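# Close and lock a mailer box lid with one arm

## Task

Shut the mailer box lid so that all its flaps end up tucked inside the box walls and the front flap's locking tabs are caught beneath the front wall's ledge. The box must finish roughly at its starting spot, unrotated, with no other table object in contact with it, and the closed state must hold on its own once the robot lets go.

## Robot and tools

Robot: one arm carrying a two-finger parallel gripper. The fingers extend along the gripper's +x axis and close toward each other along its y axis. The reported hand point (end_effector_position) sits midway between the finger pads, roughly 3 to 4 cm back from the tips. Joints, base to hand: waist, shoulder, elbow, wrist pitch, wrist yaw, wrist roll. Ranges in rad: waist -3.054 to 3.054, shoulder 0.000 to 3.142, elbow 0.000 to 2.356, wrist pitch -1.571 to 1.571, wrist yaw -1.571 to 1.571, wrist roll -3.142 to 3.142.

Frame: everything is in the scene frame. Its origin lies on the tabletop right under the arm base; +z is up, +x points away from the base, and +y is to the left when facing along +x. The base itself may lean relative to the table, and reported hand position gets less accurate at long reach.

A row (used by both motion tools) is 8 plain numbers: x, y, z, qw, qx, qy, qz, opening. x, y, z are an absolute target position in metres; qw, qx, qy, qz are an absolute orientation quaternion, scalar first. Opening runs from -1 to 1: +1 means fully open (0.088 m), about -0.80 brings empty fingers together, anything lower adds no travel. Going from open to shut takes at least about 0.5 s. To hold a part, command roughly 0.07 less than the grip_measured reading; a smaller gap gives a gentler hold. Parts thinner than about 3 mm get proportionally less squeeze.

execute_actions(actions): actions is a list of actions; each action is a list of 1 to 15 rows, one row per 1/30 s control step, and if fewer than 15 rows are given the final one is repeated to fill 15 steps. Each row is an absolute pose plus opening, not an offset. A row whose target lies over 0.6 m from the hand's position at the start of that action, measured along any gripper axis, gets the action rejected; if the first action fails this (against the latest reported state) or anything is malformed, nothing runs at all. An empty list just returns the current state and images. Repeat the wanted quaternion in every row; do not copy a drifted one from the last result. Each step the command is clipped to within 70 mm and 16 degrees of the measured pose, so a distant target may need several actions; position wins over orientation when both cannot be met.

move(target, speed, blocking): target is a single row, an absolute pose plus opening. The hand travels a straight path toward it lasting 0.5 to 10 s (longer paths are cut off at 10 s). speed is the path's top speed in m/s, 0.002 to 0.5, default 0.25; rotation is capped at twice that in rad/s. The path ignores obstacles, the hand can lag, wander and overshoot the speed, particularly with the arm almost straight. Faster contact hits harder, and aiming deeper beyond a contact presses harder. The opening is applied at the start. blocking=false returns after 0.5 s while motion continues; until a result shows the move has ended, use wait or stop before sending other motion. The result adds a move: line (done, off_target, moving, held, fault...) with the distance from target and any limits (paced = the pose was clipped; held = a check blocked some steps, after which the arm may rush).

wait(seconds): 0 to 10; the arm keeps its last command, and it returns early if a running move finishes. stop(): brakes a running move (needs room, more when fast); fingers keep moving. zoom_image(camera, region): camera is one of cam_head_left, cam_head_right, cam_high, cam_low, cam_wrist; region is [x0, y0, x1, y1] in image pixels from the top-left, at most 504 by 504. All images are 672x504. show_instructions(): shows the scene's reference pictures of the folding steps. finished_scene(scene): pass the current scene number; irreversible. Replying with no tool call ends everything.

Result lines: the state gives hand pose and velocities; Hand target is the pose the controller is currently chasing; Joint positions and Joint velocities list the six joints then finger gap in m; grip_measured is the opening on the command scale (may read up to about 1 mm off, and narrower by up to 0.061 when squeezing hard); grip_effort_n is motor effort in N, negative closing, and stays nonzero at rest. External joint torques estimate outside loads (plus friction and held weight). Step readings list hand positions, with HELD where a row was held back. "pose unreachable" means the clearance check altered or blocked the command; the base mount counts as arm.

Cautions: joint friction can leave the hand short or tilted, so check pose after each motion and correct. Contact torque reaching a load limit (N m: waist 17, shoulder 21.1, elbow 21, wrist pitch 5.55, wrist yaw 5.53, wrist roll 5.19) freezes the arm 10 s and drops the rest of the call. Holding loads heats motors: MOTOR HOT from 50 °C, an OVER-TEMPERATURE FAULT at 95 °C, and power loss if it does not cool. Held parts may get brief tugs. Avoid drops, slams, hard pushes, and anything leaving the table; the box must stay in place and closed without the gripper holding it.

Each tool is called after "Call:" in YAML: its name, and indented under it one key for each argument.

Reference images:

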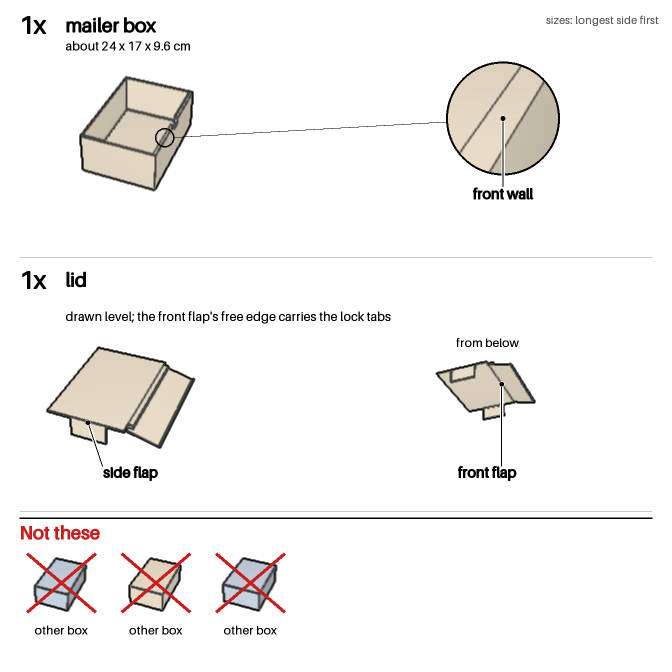

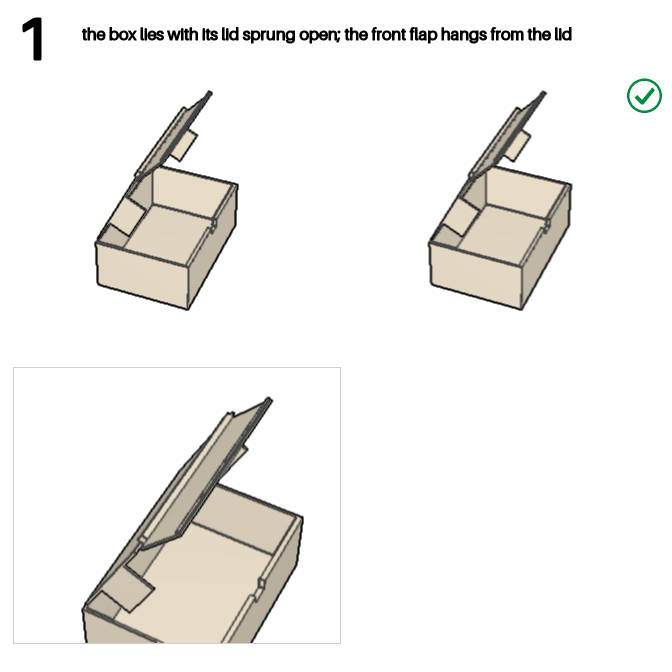

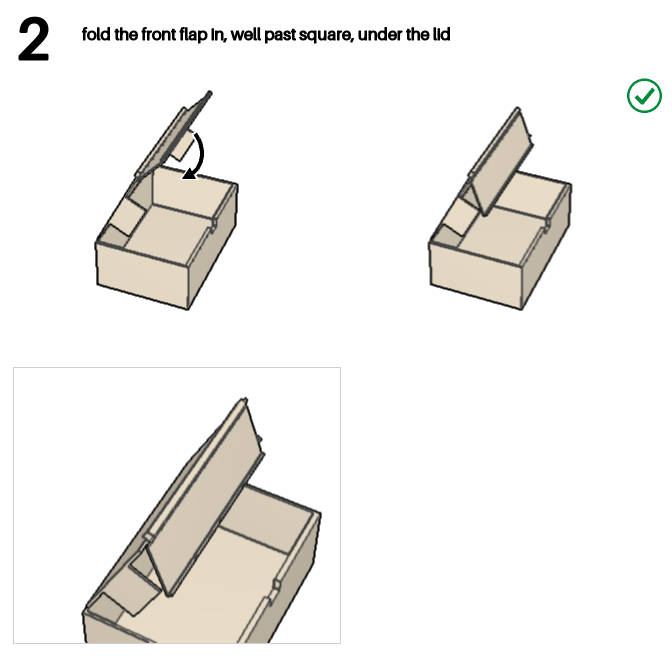

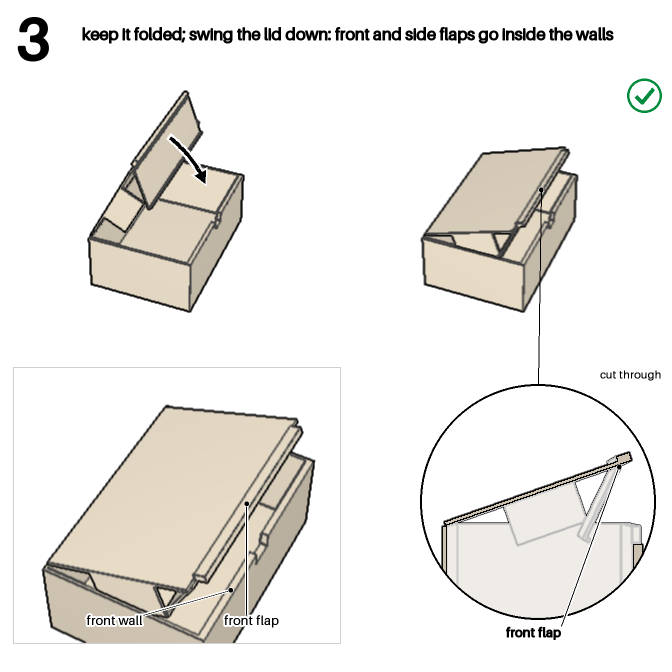

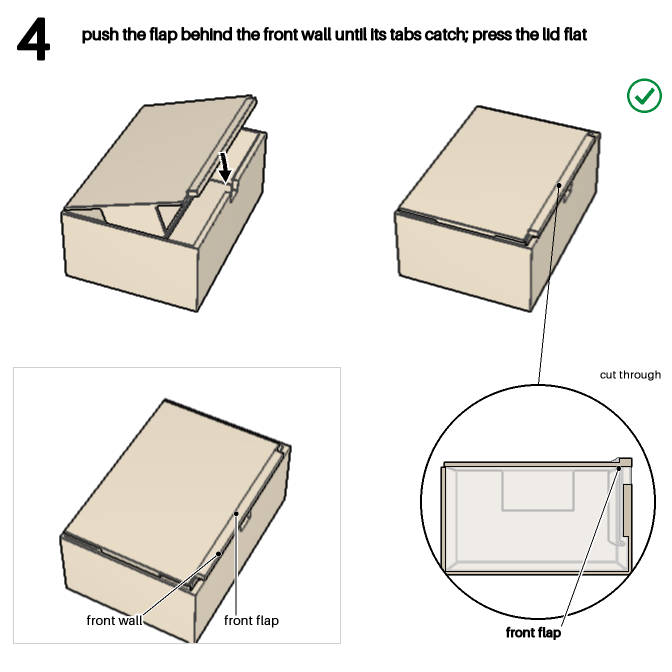

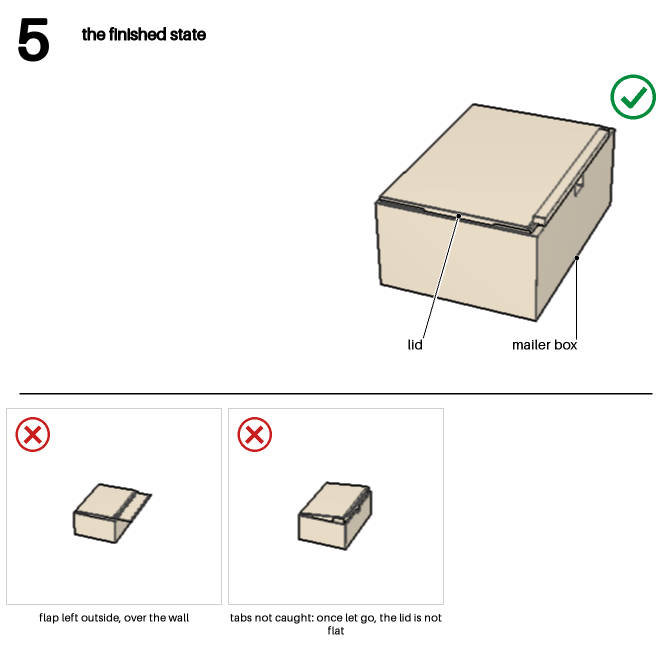

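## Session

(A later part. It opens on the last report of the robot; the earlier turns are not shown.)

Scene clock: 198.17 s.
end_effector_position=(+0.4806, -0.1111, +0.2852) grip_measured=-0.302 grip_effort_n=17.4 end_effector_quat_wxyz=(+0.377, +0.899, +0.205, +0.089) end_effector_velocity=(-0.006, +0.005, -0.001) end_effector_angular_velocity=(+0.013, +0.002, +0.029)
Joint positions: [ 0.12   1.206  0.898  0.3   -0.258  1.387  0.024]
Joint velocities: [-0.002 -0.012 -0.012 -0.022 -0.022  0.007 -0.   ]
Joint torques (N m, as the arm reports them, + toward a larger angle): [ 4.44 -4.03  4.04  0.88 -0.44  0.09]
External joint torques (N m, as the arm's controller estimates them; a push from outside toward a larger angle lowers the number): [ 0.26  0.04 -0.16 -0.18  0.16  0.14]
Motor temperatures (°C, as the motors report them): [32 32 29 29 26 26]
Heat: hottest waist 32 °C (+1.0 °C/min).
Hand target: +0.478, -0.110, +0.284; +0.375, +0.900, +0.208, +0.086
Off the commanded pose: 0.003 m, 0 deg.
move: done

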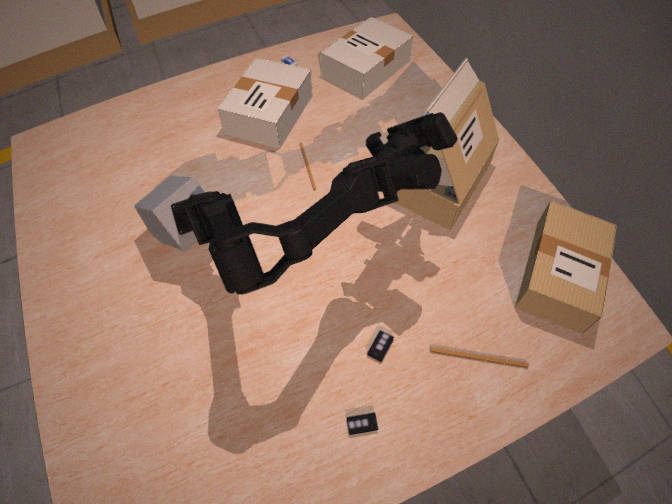

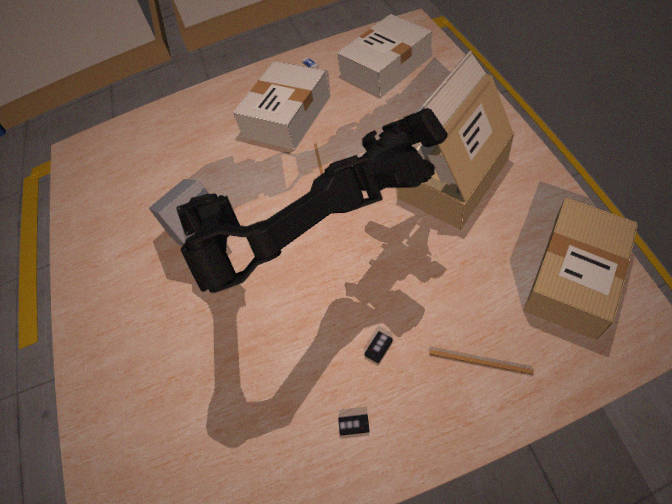

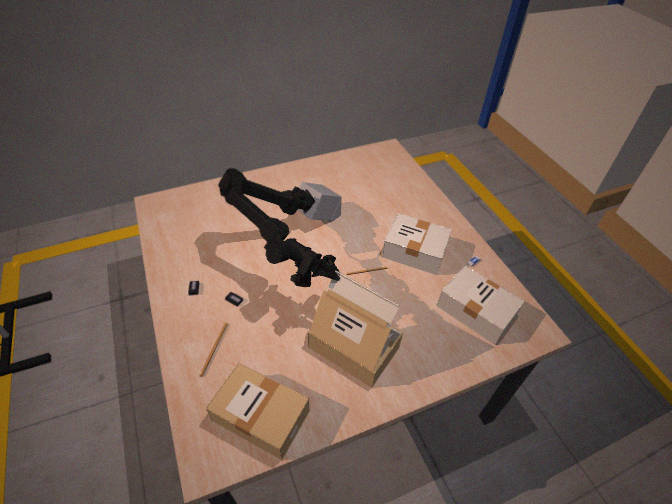

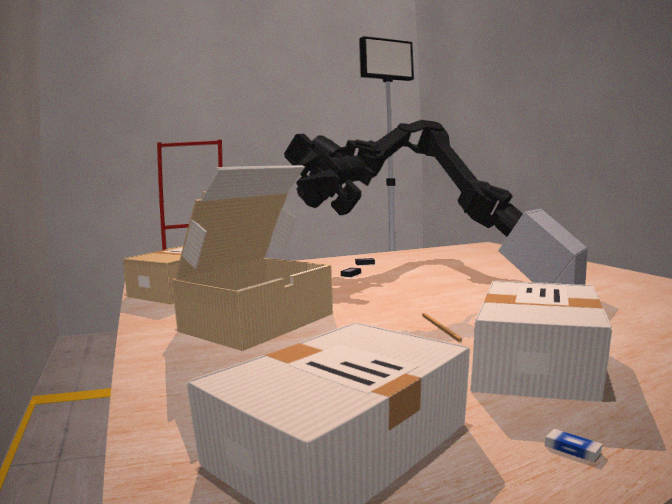

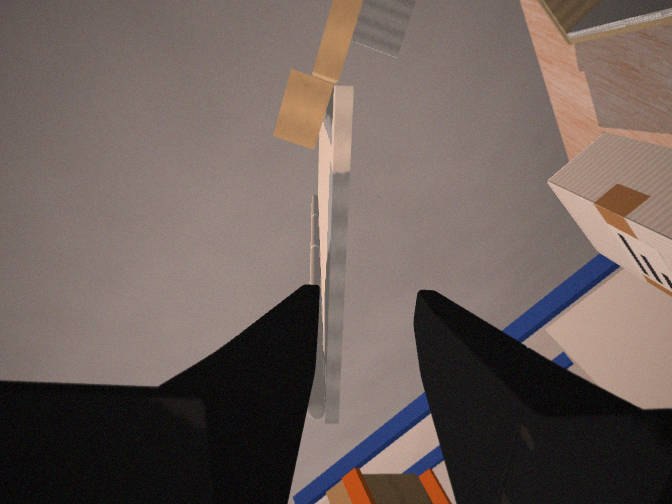

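Call:
move:
  target: [0.488,-0.119,0.283,0.375,0.90,0.208,0.086,-0.3]
  speed: 0.05

Call:
move:
  target: [0.488,-0.119,0.283,0.375,0.90,0.208,0.086,-1]

Call:
move:
  target: [0.474,-0.09,0.239,0.689,0.689,0.159,0.159,-1]
  speed: 0.2

Call:
move:
  target: [0.470,-0.082,0.193,0.90,0.373,0.086,0.208,-1]
  speed: 0.2

Call:
move:
  target: [0.475,-0.092,0.161,0.974,0,0,0.225,-1]
  speed: 0.2

Scene clock: 208.23 s.
end_effector_position=(+0.4861, -0.1195, +0.2845) grip_measured=-0.302 grip_effort_n=17.4 end_effector_quat_wxyz=(+0.377, +0.899, +0.205, +0.086) end_effector_velocity=(+0.001, -0.002, +0.002) end_effector_angular_velocity=(-0.001, -0.015, +0.006)
Joint positions: [ 0.099  1.216  0.935  0.272 -0.274  1.387  0.024]
Joint velocities: [-0.007  0.002  0.012 -0.007 -0.022 -0.007 -0.   ]
Joint torques (N m, as the arm reports them, + toward a larger angle): [ 4.2  -2.81  5.78  0.87 -0.8   0.08]
External joint torques (N m, as the arm's controller estimates them; a push from outside toward a larger angle lowers the number): [-0.02  1.44  1.55 -0.19 -0.2   0.13]
Motor temperatures (°C, as the motors report them): [32 32 29 29 25 26]
Heat: hottest waist 32 °C (+1.0 °C/min).
Hand target: +0.488, -0.119, +0.283; +0.375, +0.899, +0.208, +0.086
Off the commanded pose: 0.002 m, 0 deg.
move: done

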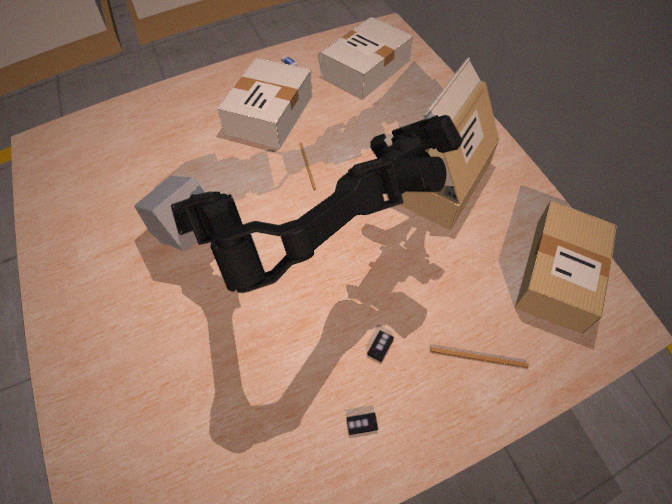

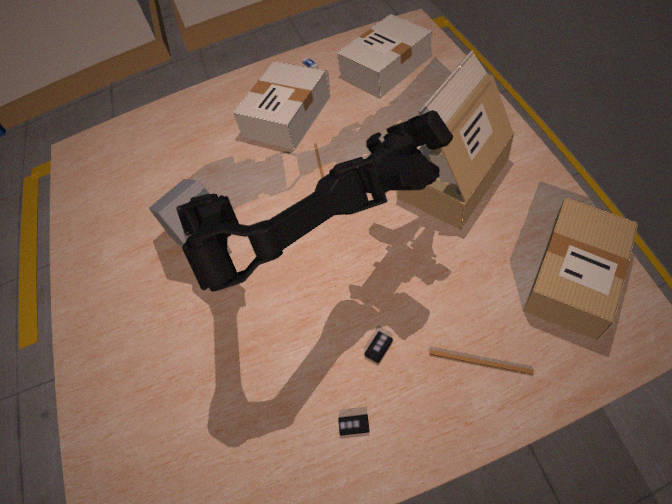

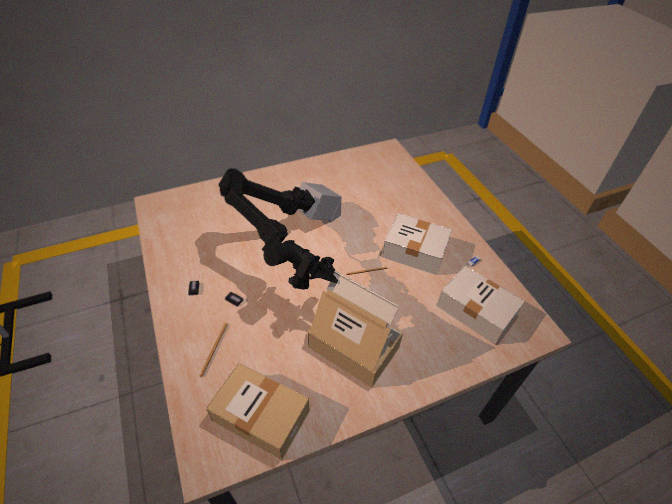

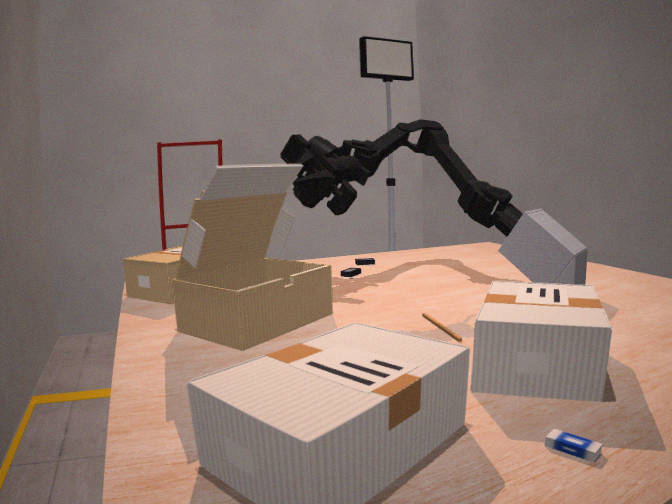

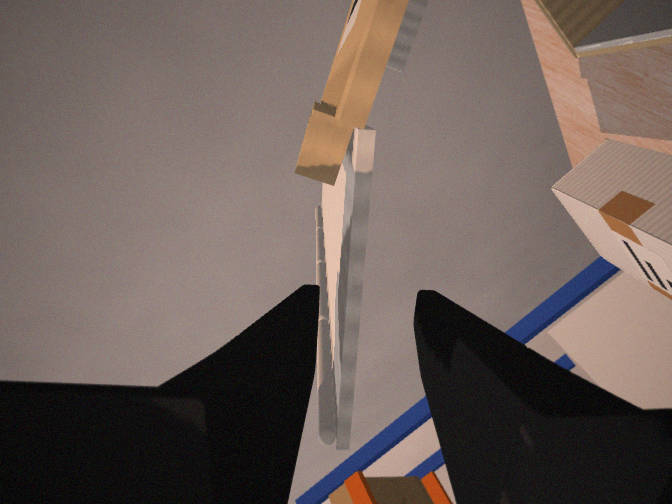

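Scene clock: 208.93 s.
end_effector_position=(+0.4866, -0.1206, +0.2850) grip_measured=-0.777 grip_effort_n=-83.5 end_effector_quat_wxyz=(+0.377, +0.899, +0.204, +0.087) end_effector_velocity=(+0.001, -0.000, +0.003) end_effector_angular_velocity=(-0.003, -0.015, -0.000)
Joint positions: [ 0.098  1.216  0.938  0.272 -0.276  1.387  0.001]
Joint velocities: [ 0.002  0.002  0.002  0.007 -0.007 -0.007 -0.   ]
Joint torques (N m, as the arm reports them, + toward a larger angle): [ 4.32 -2.86  5.72  0.81 -0.77  0.07]
External joint torques (N m, as the arm's controller estimates them; a push from outside toward a larger angle lowers the number): [ 0.05  1.34  1.51 -0.24 -0.16  0.12]
Motor temperatures (°C, as the motors report them): [32 32 29 29 25 26]
Heat: hottest waist 32 °C (+1.0 °C/min).
Hand target: +0.488, -0.119, +0.283; +0.375, +0.899, +0.208, +0.086
Off the commanded pose: 0.003 m, 1 deg.
move: done

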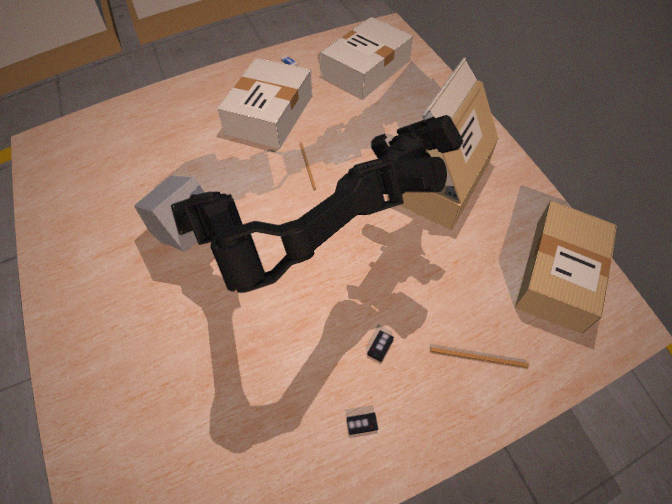

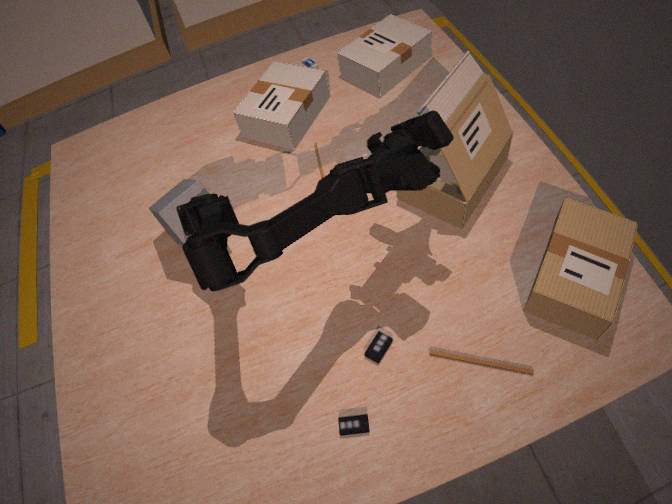

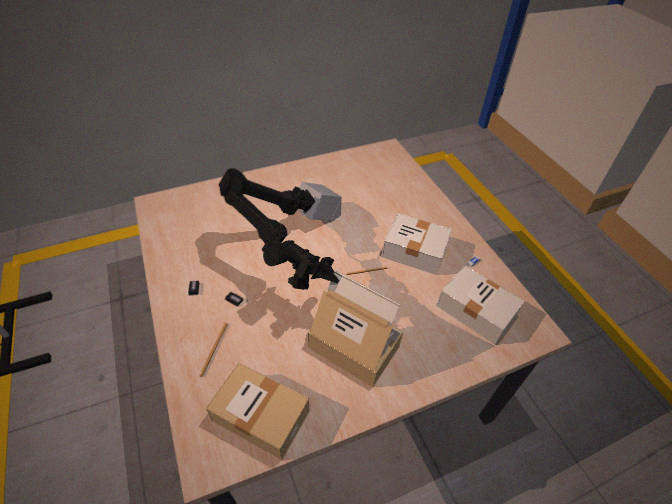

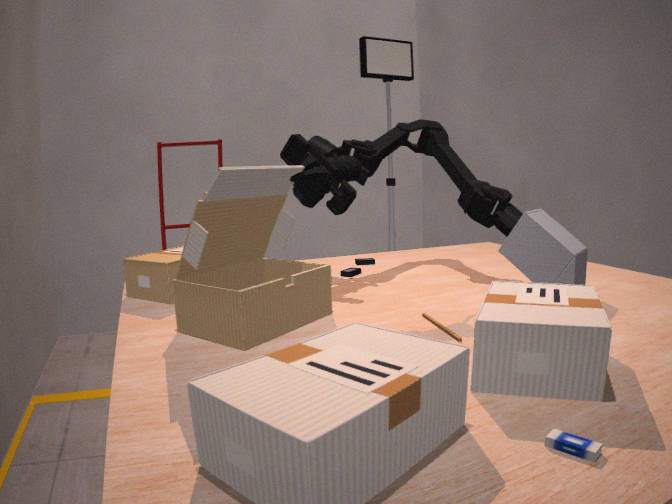

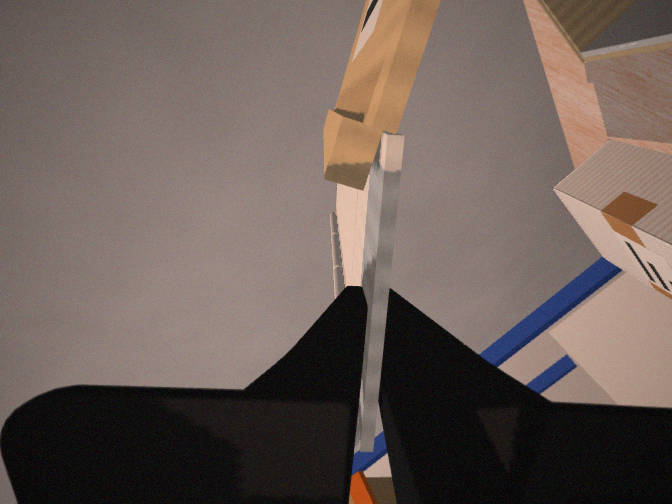

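Scene clock: 211.37 s.
end_effector_position=(+0.4752, -0.0957, +0.2454) grip_measured=-0.777 grip_effort_n=-83.5 end_effector_quat_wxyz=(+0.689, +0.691, +0.150, +0.159) end_effector_velocity=(-0.002, +0.002, +0.002) end_effector_angular_velocity=(-0.027, -0.032, +0.009)
Joint positions: [ 0.032  1.267  0.781  0.493 -0.348  0.615  0.001]
Joint velocities: [-0.002 -0.002 -0.007  0.007 -0.022 -0.037 -0.   ]
Joint torques (N m, as the arm reports them, + toward a larger angle): [ 4.35 -2.78  3.47  1.05 -0.62 -0.25]
External joint torques (N m, as the arm's controller estimates them; a push from outside toward a larger angle lowers the number): [-0.01  1.73 -0.36 -0.02 -0.01 -0.18]
Motor temperatures (°C, as the motors report them): [32 32 29 29 25 26]
Heat: hottest waist 32 °C (+1.0 °C/min).
Hand target: +0.474, -0.090, +0.239; +0.689, +0.689, +0.159, +0.159
Off the commanded pose: 0.009 m, 1 deg.
move: off_target

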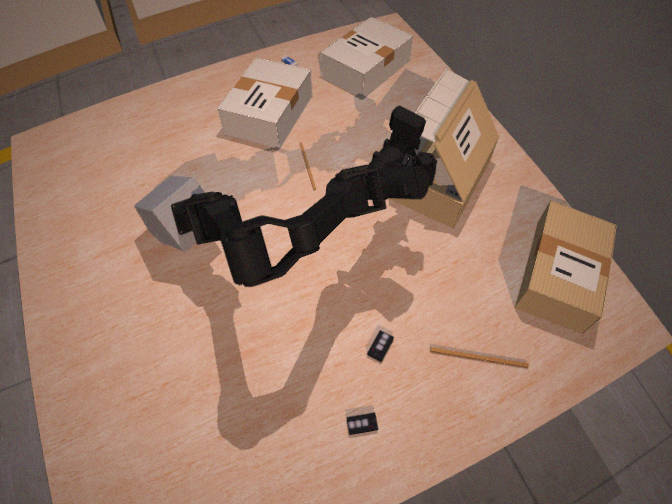

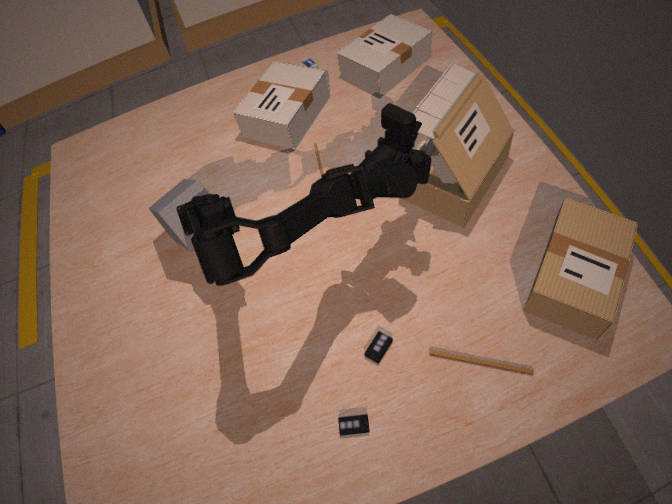

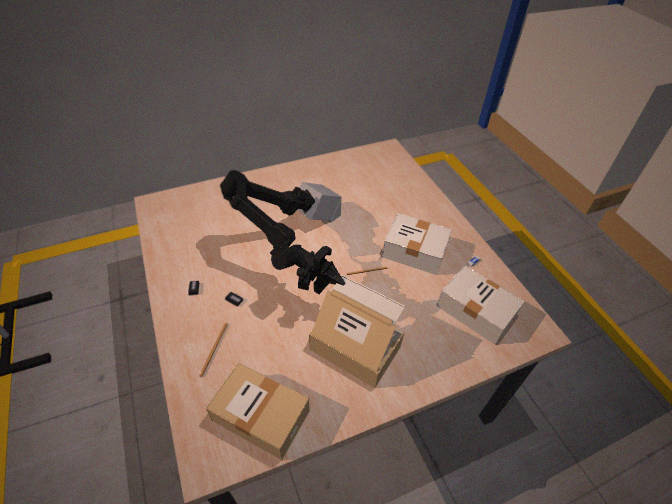

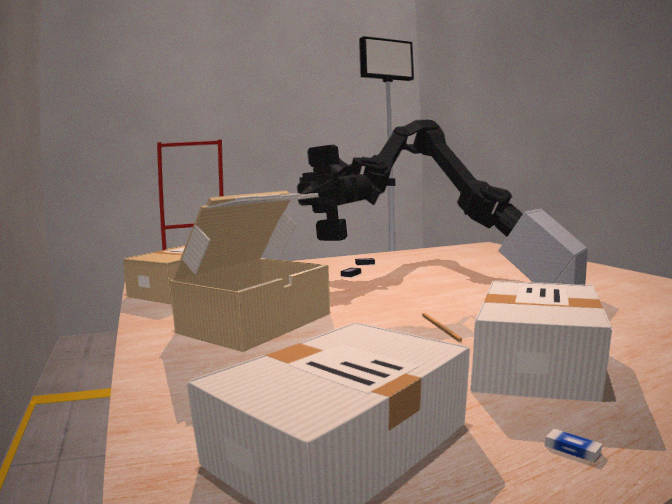

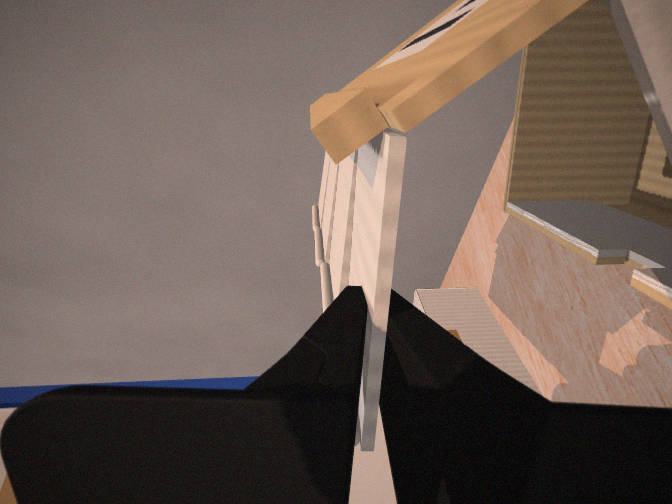

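Scene clock: 213.80 s.
end_effector_position=(+0.4717, -0.0868, +0.2004) grip_measured=-0.777 grip_effort_n=-83.5 end_effector_quat_wxyz=(+0.900, +0.375, +0.076, +0.207) end_effector_velocity=(-0.002, +0.001, -0.003) end_effector_angular_velocity=(-0.034, -0.001, +0.003)
Joint positions: [-0.082  1.373  0.715  0.663 -0.468 -0.17   0.001]
Joint velocities: [-0.002 -0.002 -0.007 -0.007  0.007 -0.037  0.   ]
Joint torques (N m, as the arm reports them, + toward a larger angle): [ 4.33 -3.09  2.81  1.03 -0.47 -0.26]
External joint torques (N m, as the arm's controller estimates them; a push from outside toward a larger angle lowers the number): [-0.18  1.91 -0.34  0.    0.13 -0.22]
Motor temperatures (°C, as the motors report them): [32 32 29 29 25 26]
Heat: hottest waist 32 °C (+0.0 °C/min).
Hand target: +0.470, -0.082, +0.193; +0.900, +0.373, +0.086, +0.208
Off the commanded pose: 0.009 m, 1 deg.
move: off_target

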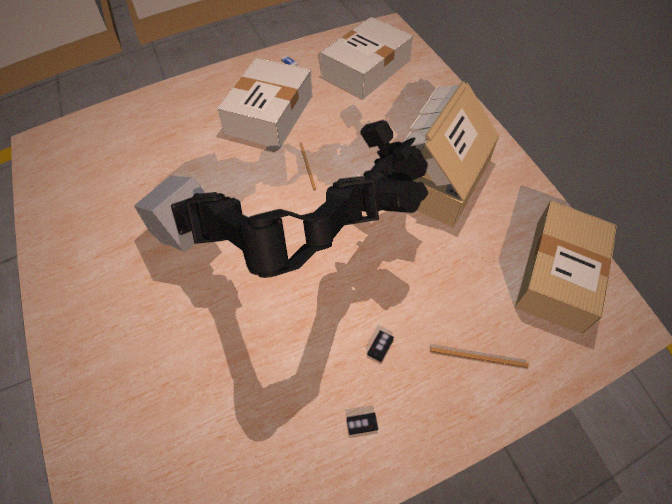

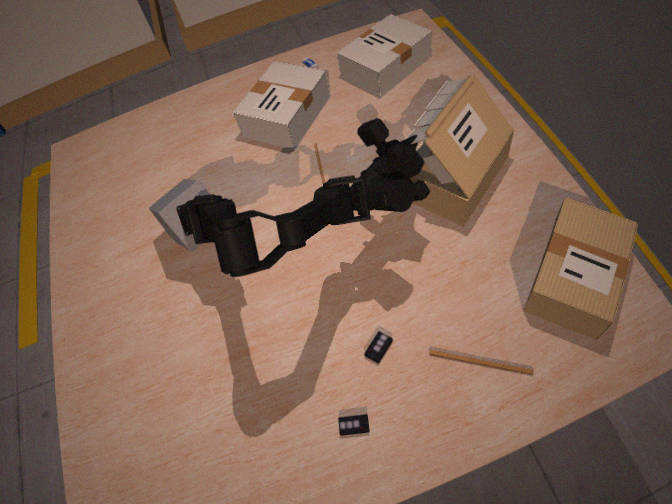

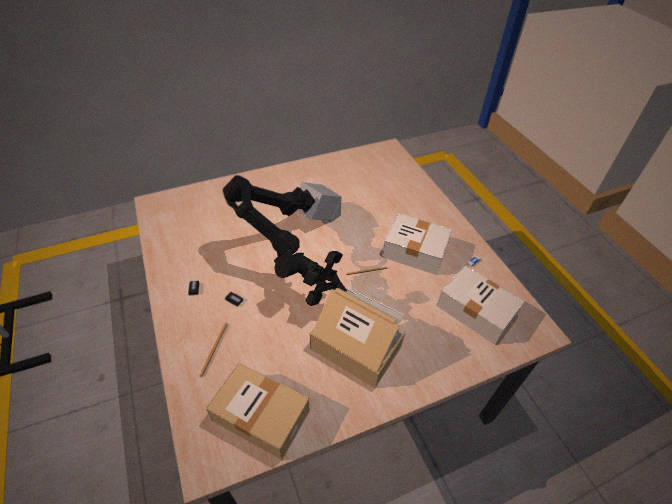

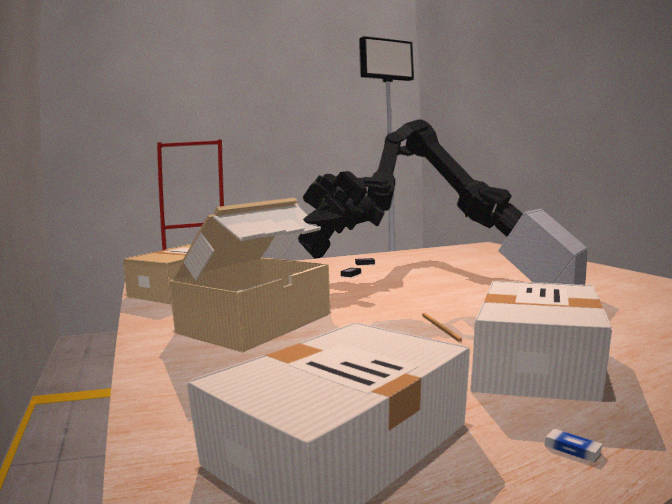

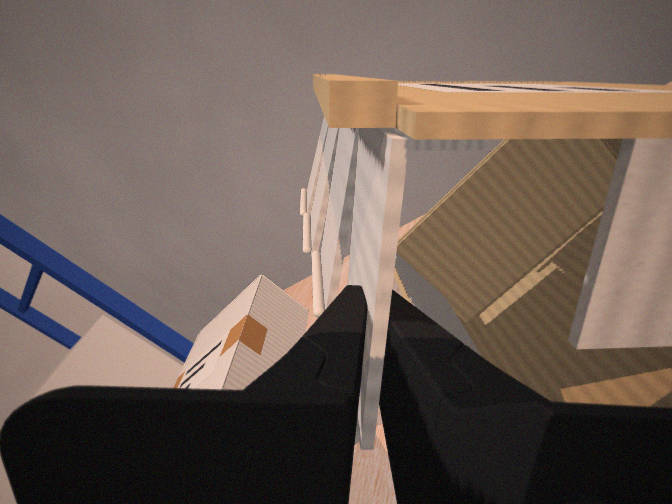

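Scene clock: 216.23 s.
end_effector_position=(+0.4732, -0.0905, +0.1631) grip_measured=-0.777 grip_effort_n=-83.5 end_effector_quat_wxyz=(+0.974, +0.007, -0.001, +0.228) end_effector_velocity=(-0.000, -0.000, +0.000) end_effector_angular_velocity=(-0.017, -0.012, +0.004)
Joint positions: [-0.186  1.463  0.731  0.713 -0.569 -0.954  0.001]
Joint velocities: [-0.002 -0.002  0.002 -0.007 -0.007 -0.022 -0.   ]
Joint torques (N m, as the arm reports them, + toward a larger angle): [ 4.66 -4.01  4.04  1.24 -0.53 -0.35]
External joint torques (N m, as the arm's controller estimates them; a push from outside toward a larger angle lowers the number): [ 0.01  1.6   1.26  0.23  0.09 -0.36]
Motor temperatures (°C, as the motors report them): [32 32 29 29 25 26]
Heat: hottest waist 32 °C (+0.0 °C/min).
Hand target: +0.475, -0.092, +0.161; +0.974, +0.000, +0.000, +0.225
Off the commanded pose: 0.003 m, 1 deg.
move: done

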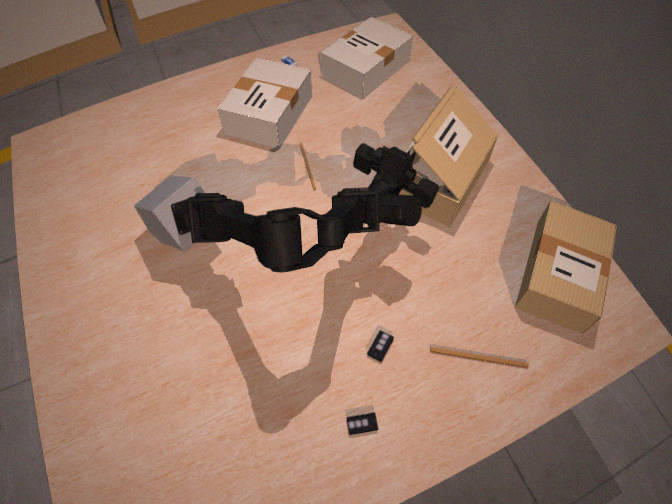

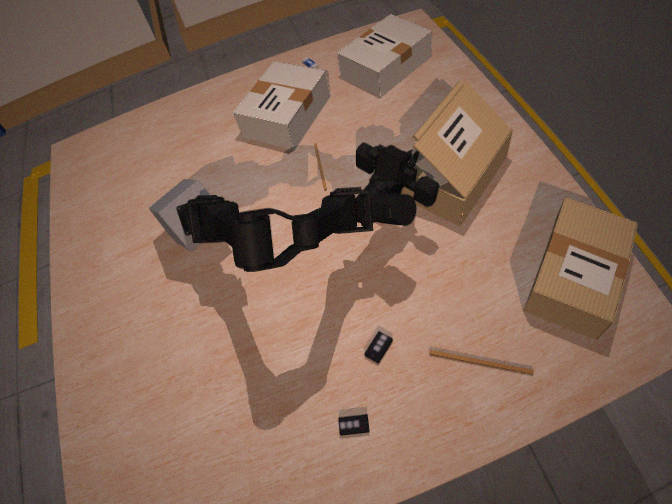

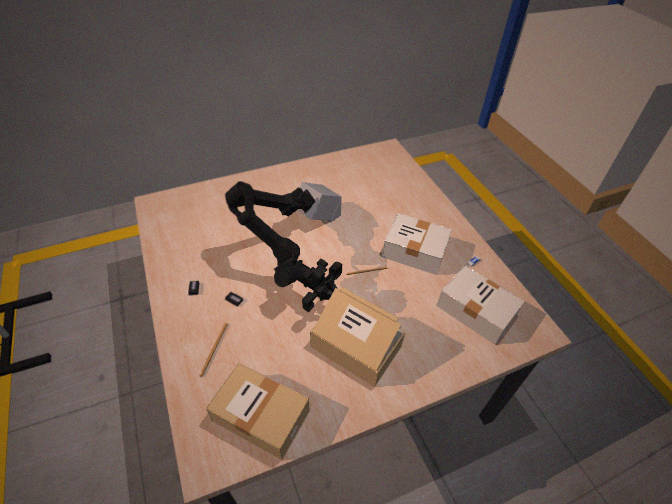

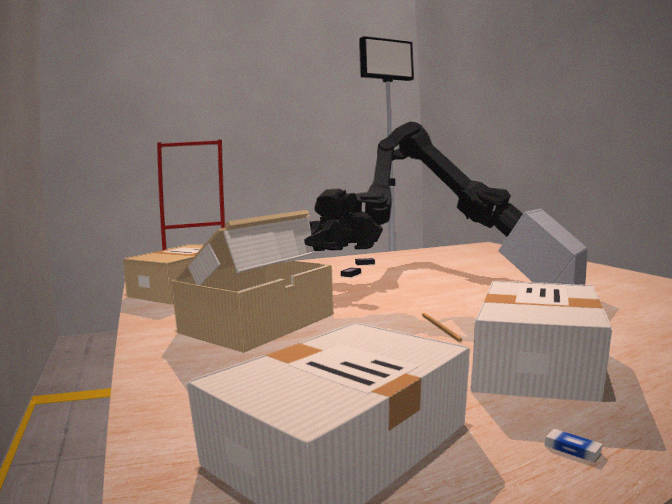

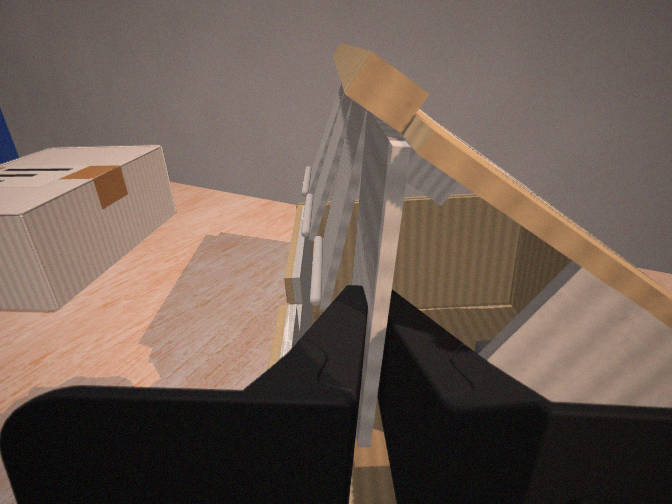

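Call:
move:
  target: [0.475,-0.093,0.142,0.966,-0.127,-0.029,0.223,-1]
  speed: 0.05

Scene clock: 238.37 s.
end_effector_position=(+0.4722, -0.0905, +0.1433) grip_measured=-0.777 grip_effort_n=-83.5 end_effector_quat_wxyz=(+0.967, -0.113, -0.027, +0.228) end_effector_velocity=(-0.001, -0.004, -0.002) end_effector_angular_velocity=(-0.023, -0.011, -0.008)
Joint positions: [-0.234  1.519  0.733  0.76  -0.616 -1.206  0.001]
Joint velocities: [-0.012 -0.002 -0.002  0.007 -0.007 -0.022 -0.   ]
Joint torques (N m, as the arm reports them, + toward a larger angle): [ 4.79 -4.1   4.05  1.41 -0.51 -0.78]
External joint torques (N m, as the arm's controller estimates them; a push from outside toward a larger angle lowers the number): [ 0.12  1.76  1.57  0.42  0.11 -0.8 ]
Motor temperatures (°C, as the motors report them): [32 31 29 30 25 26]
Heat: hottest waist 32 °C (+0.0 °C/min).
Hand target: +0.475, -0.093, +0.142; +0.966, -0.127, -0.029, +0.223
Off the commanded pose: 0.004 m, 2 deg.
move: done

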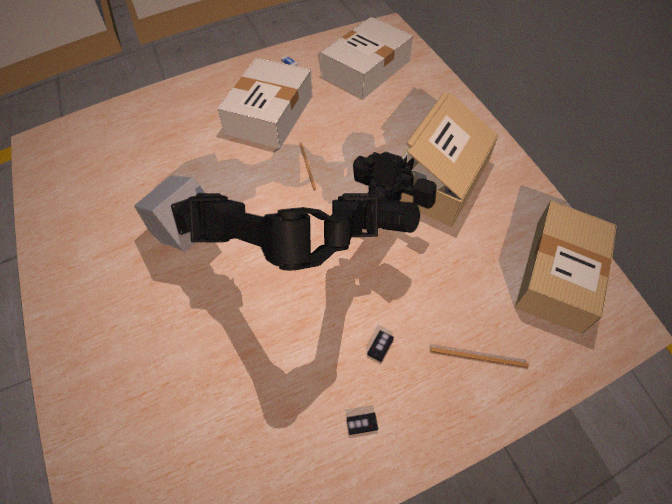

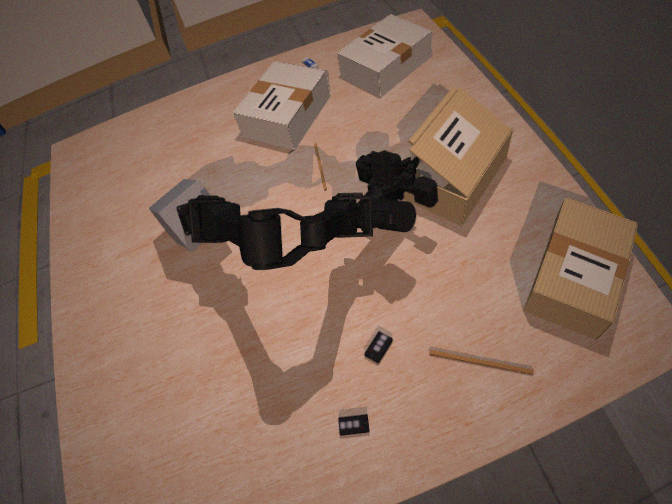

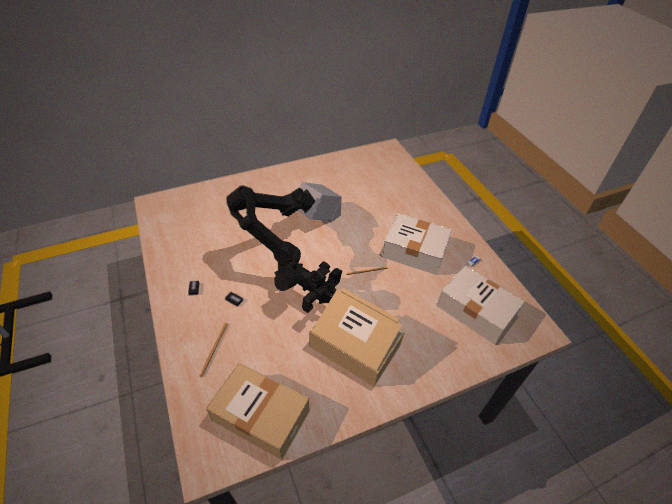

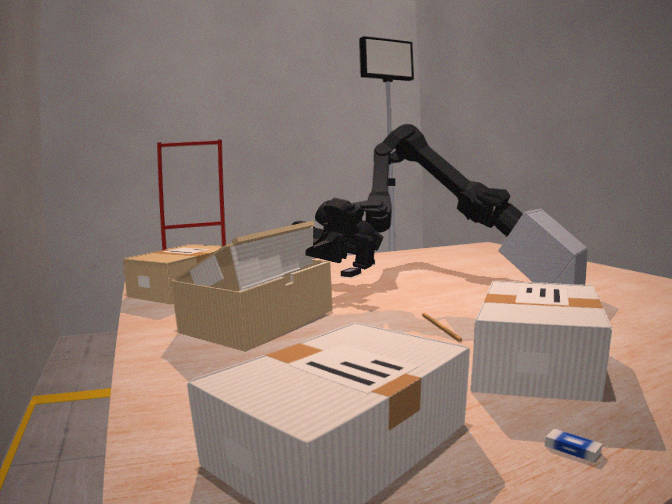

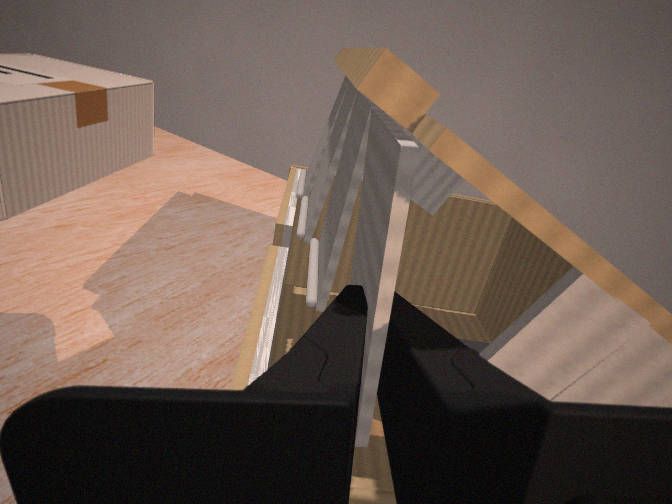

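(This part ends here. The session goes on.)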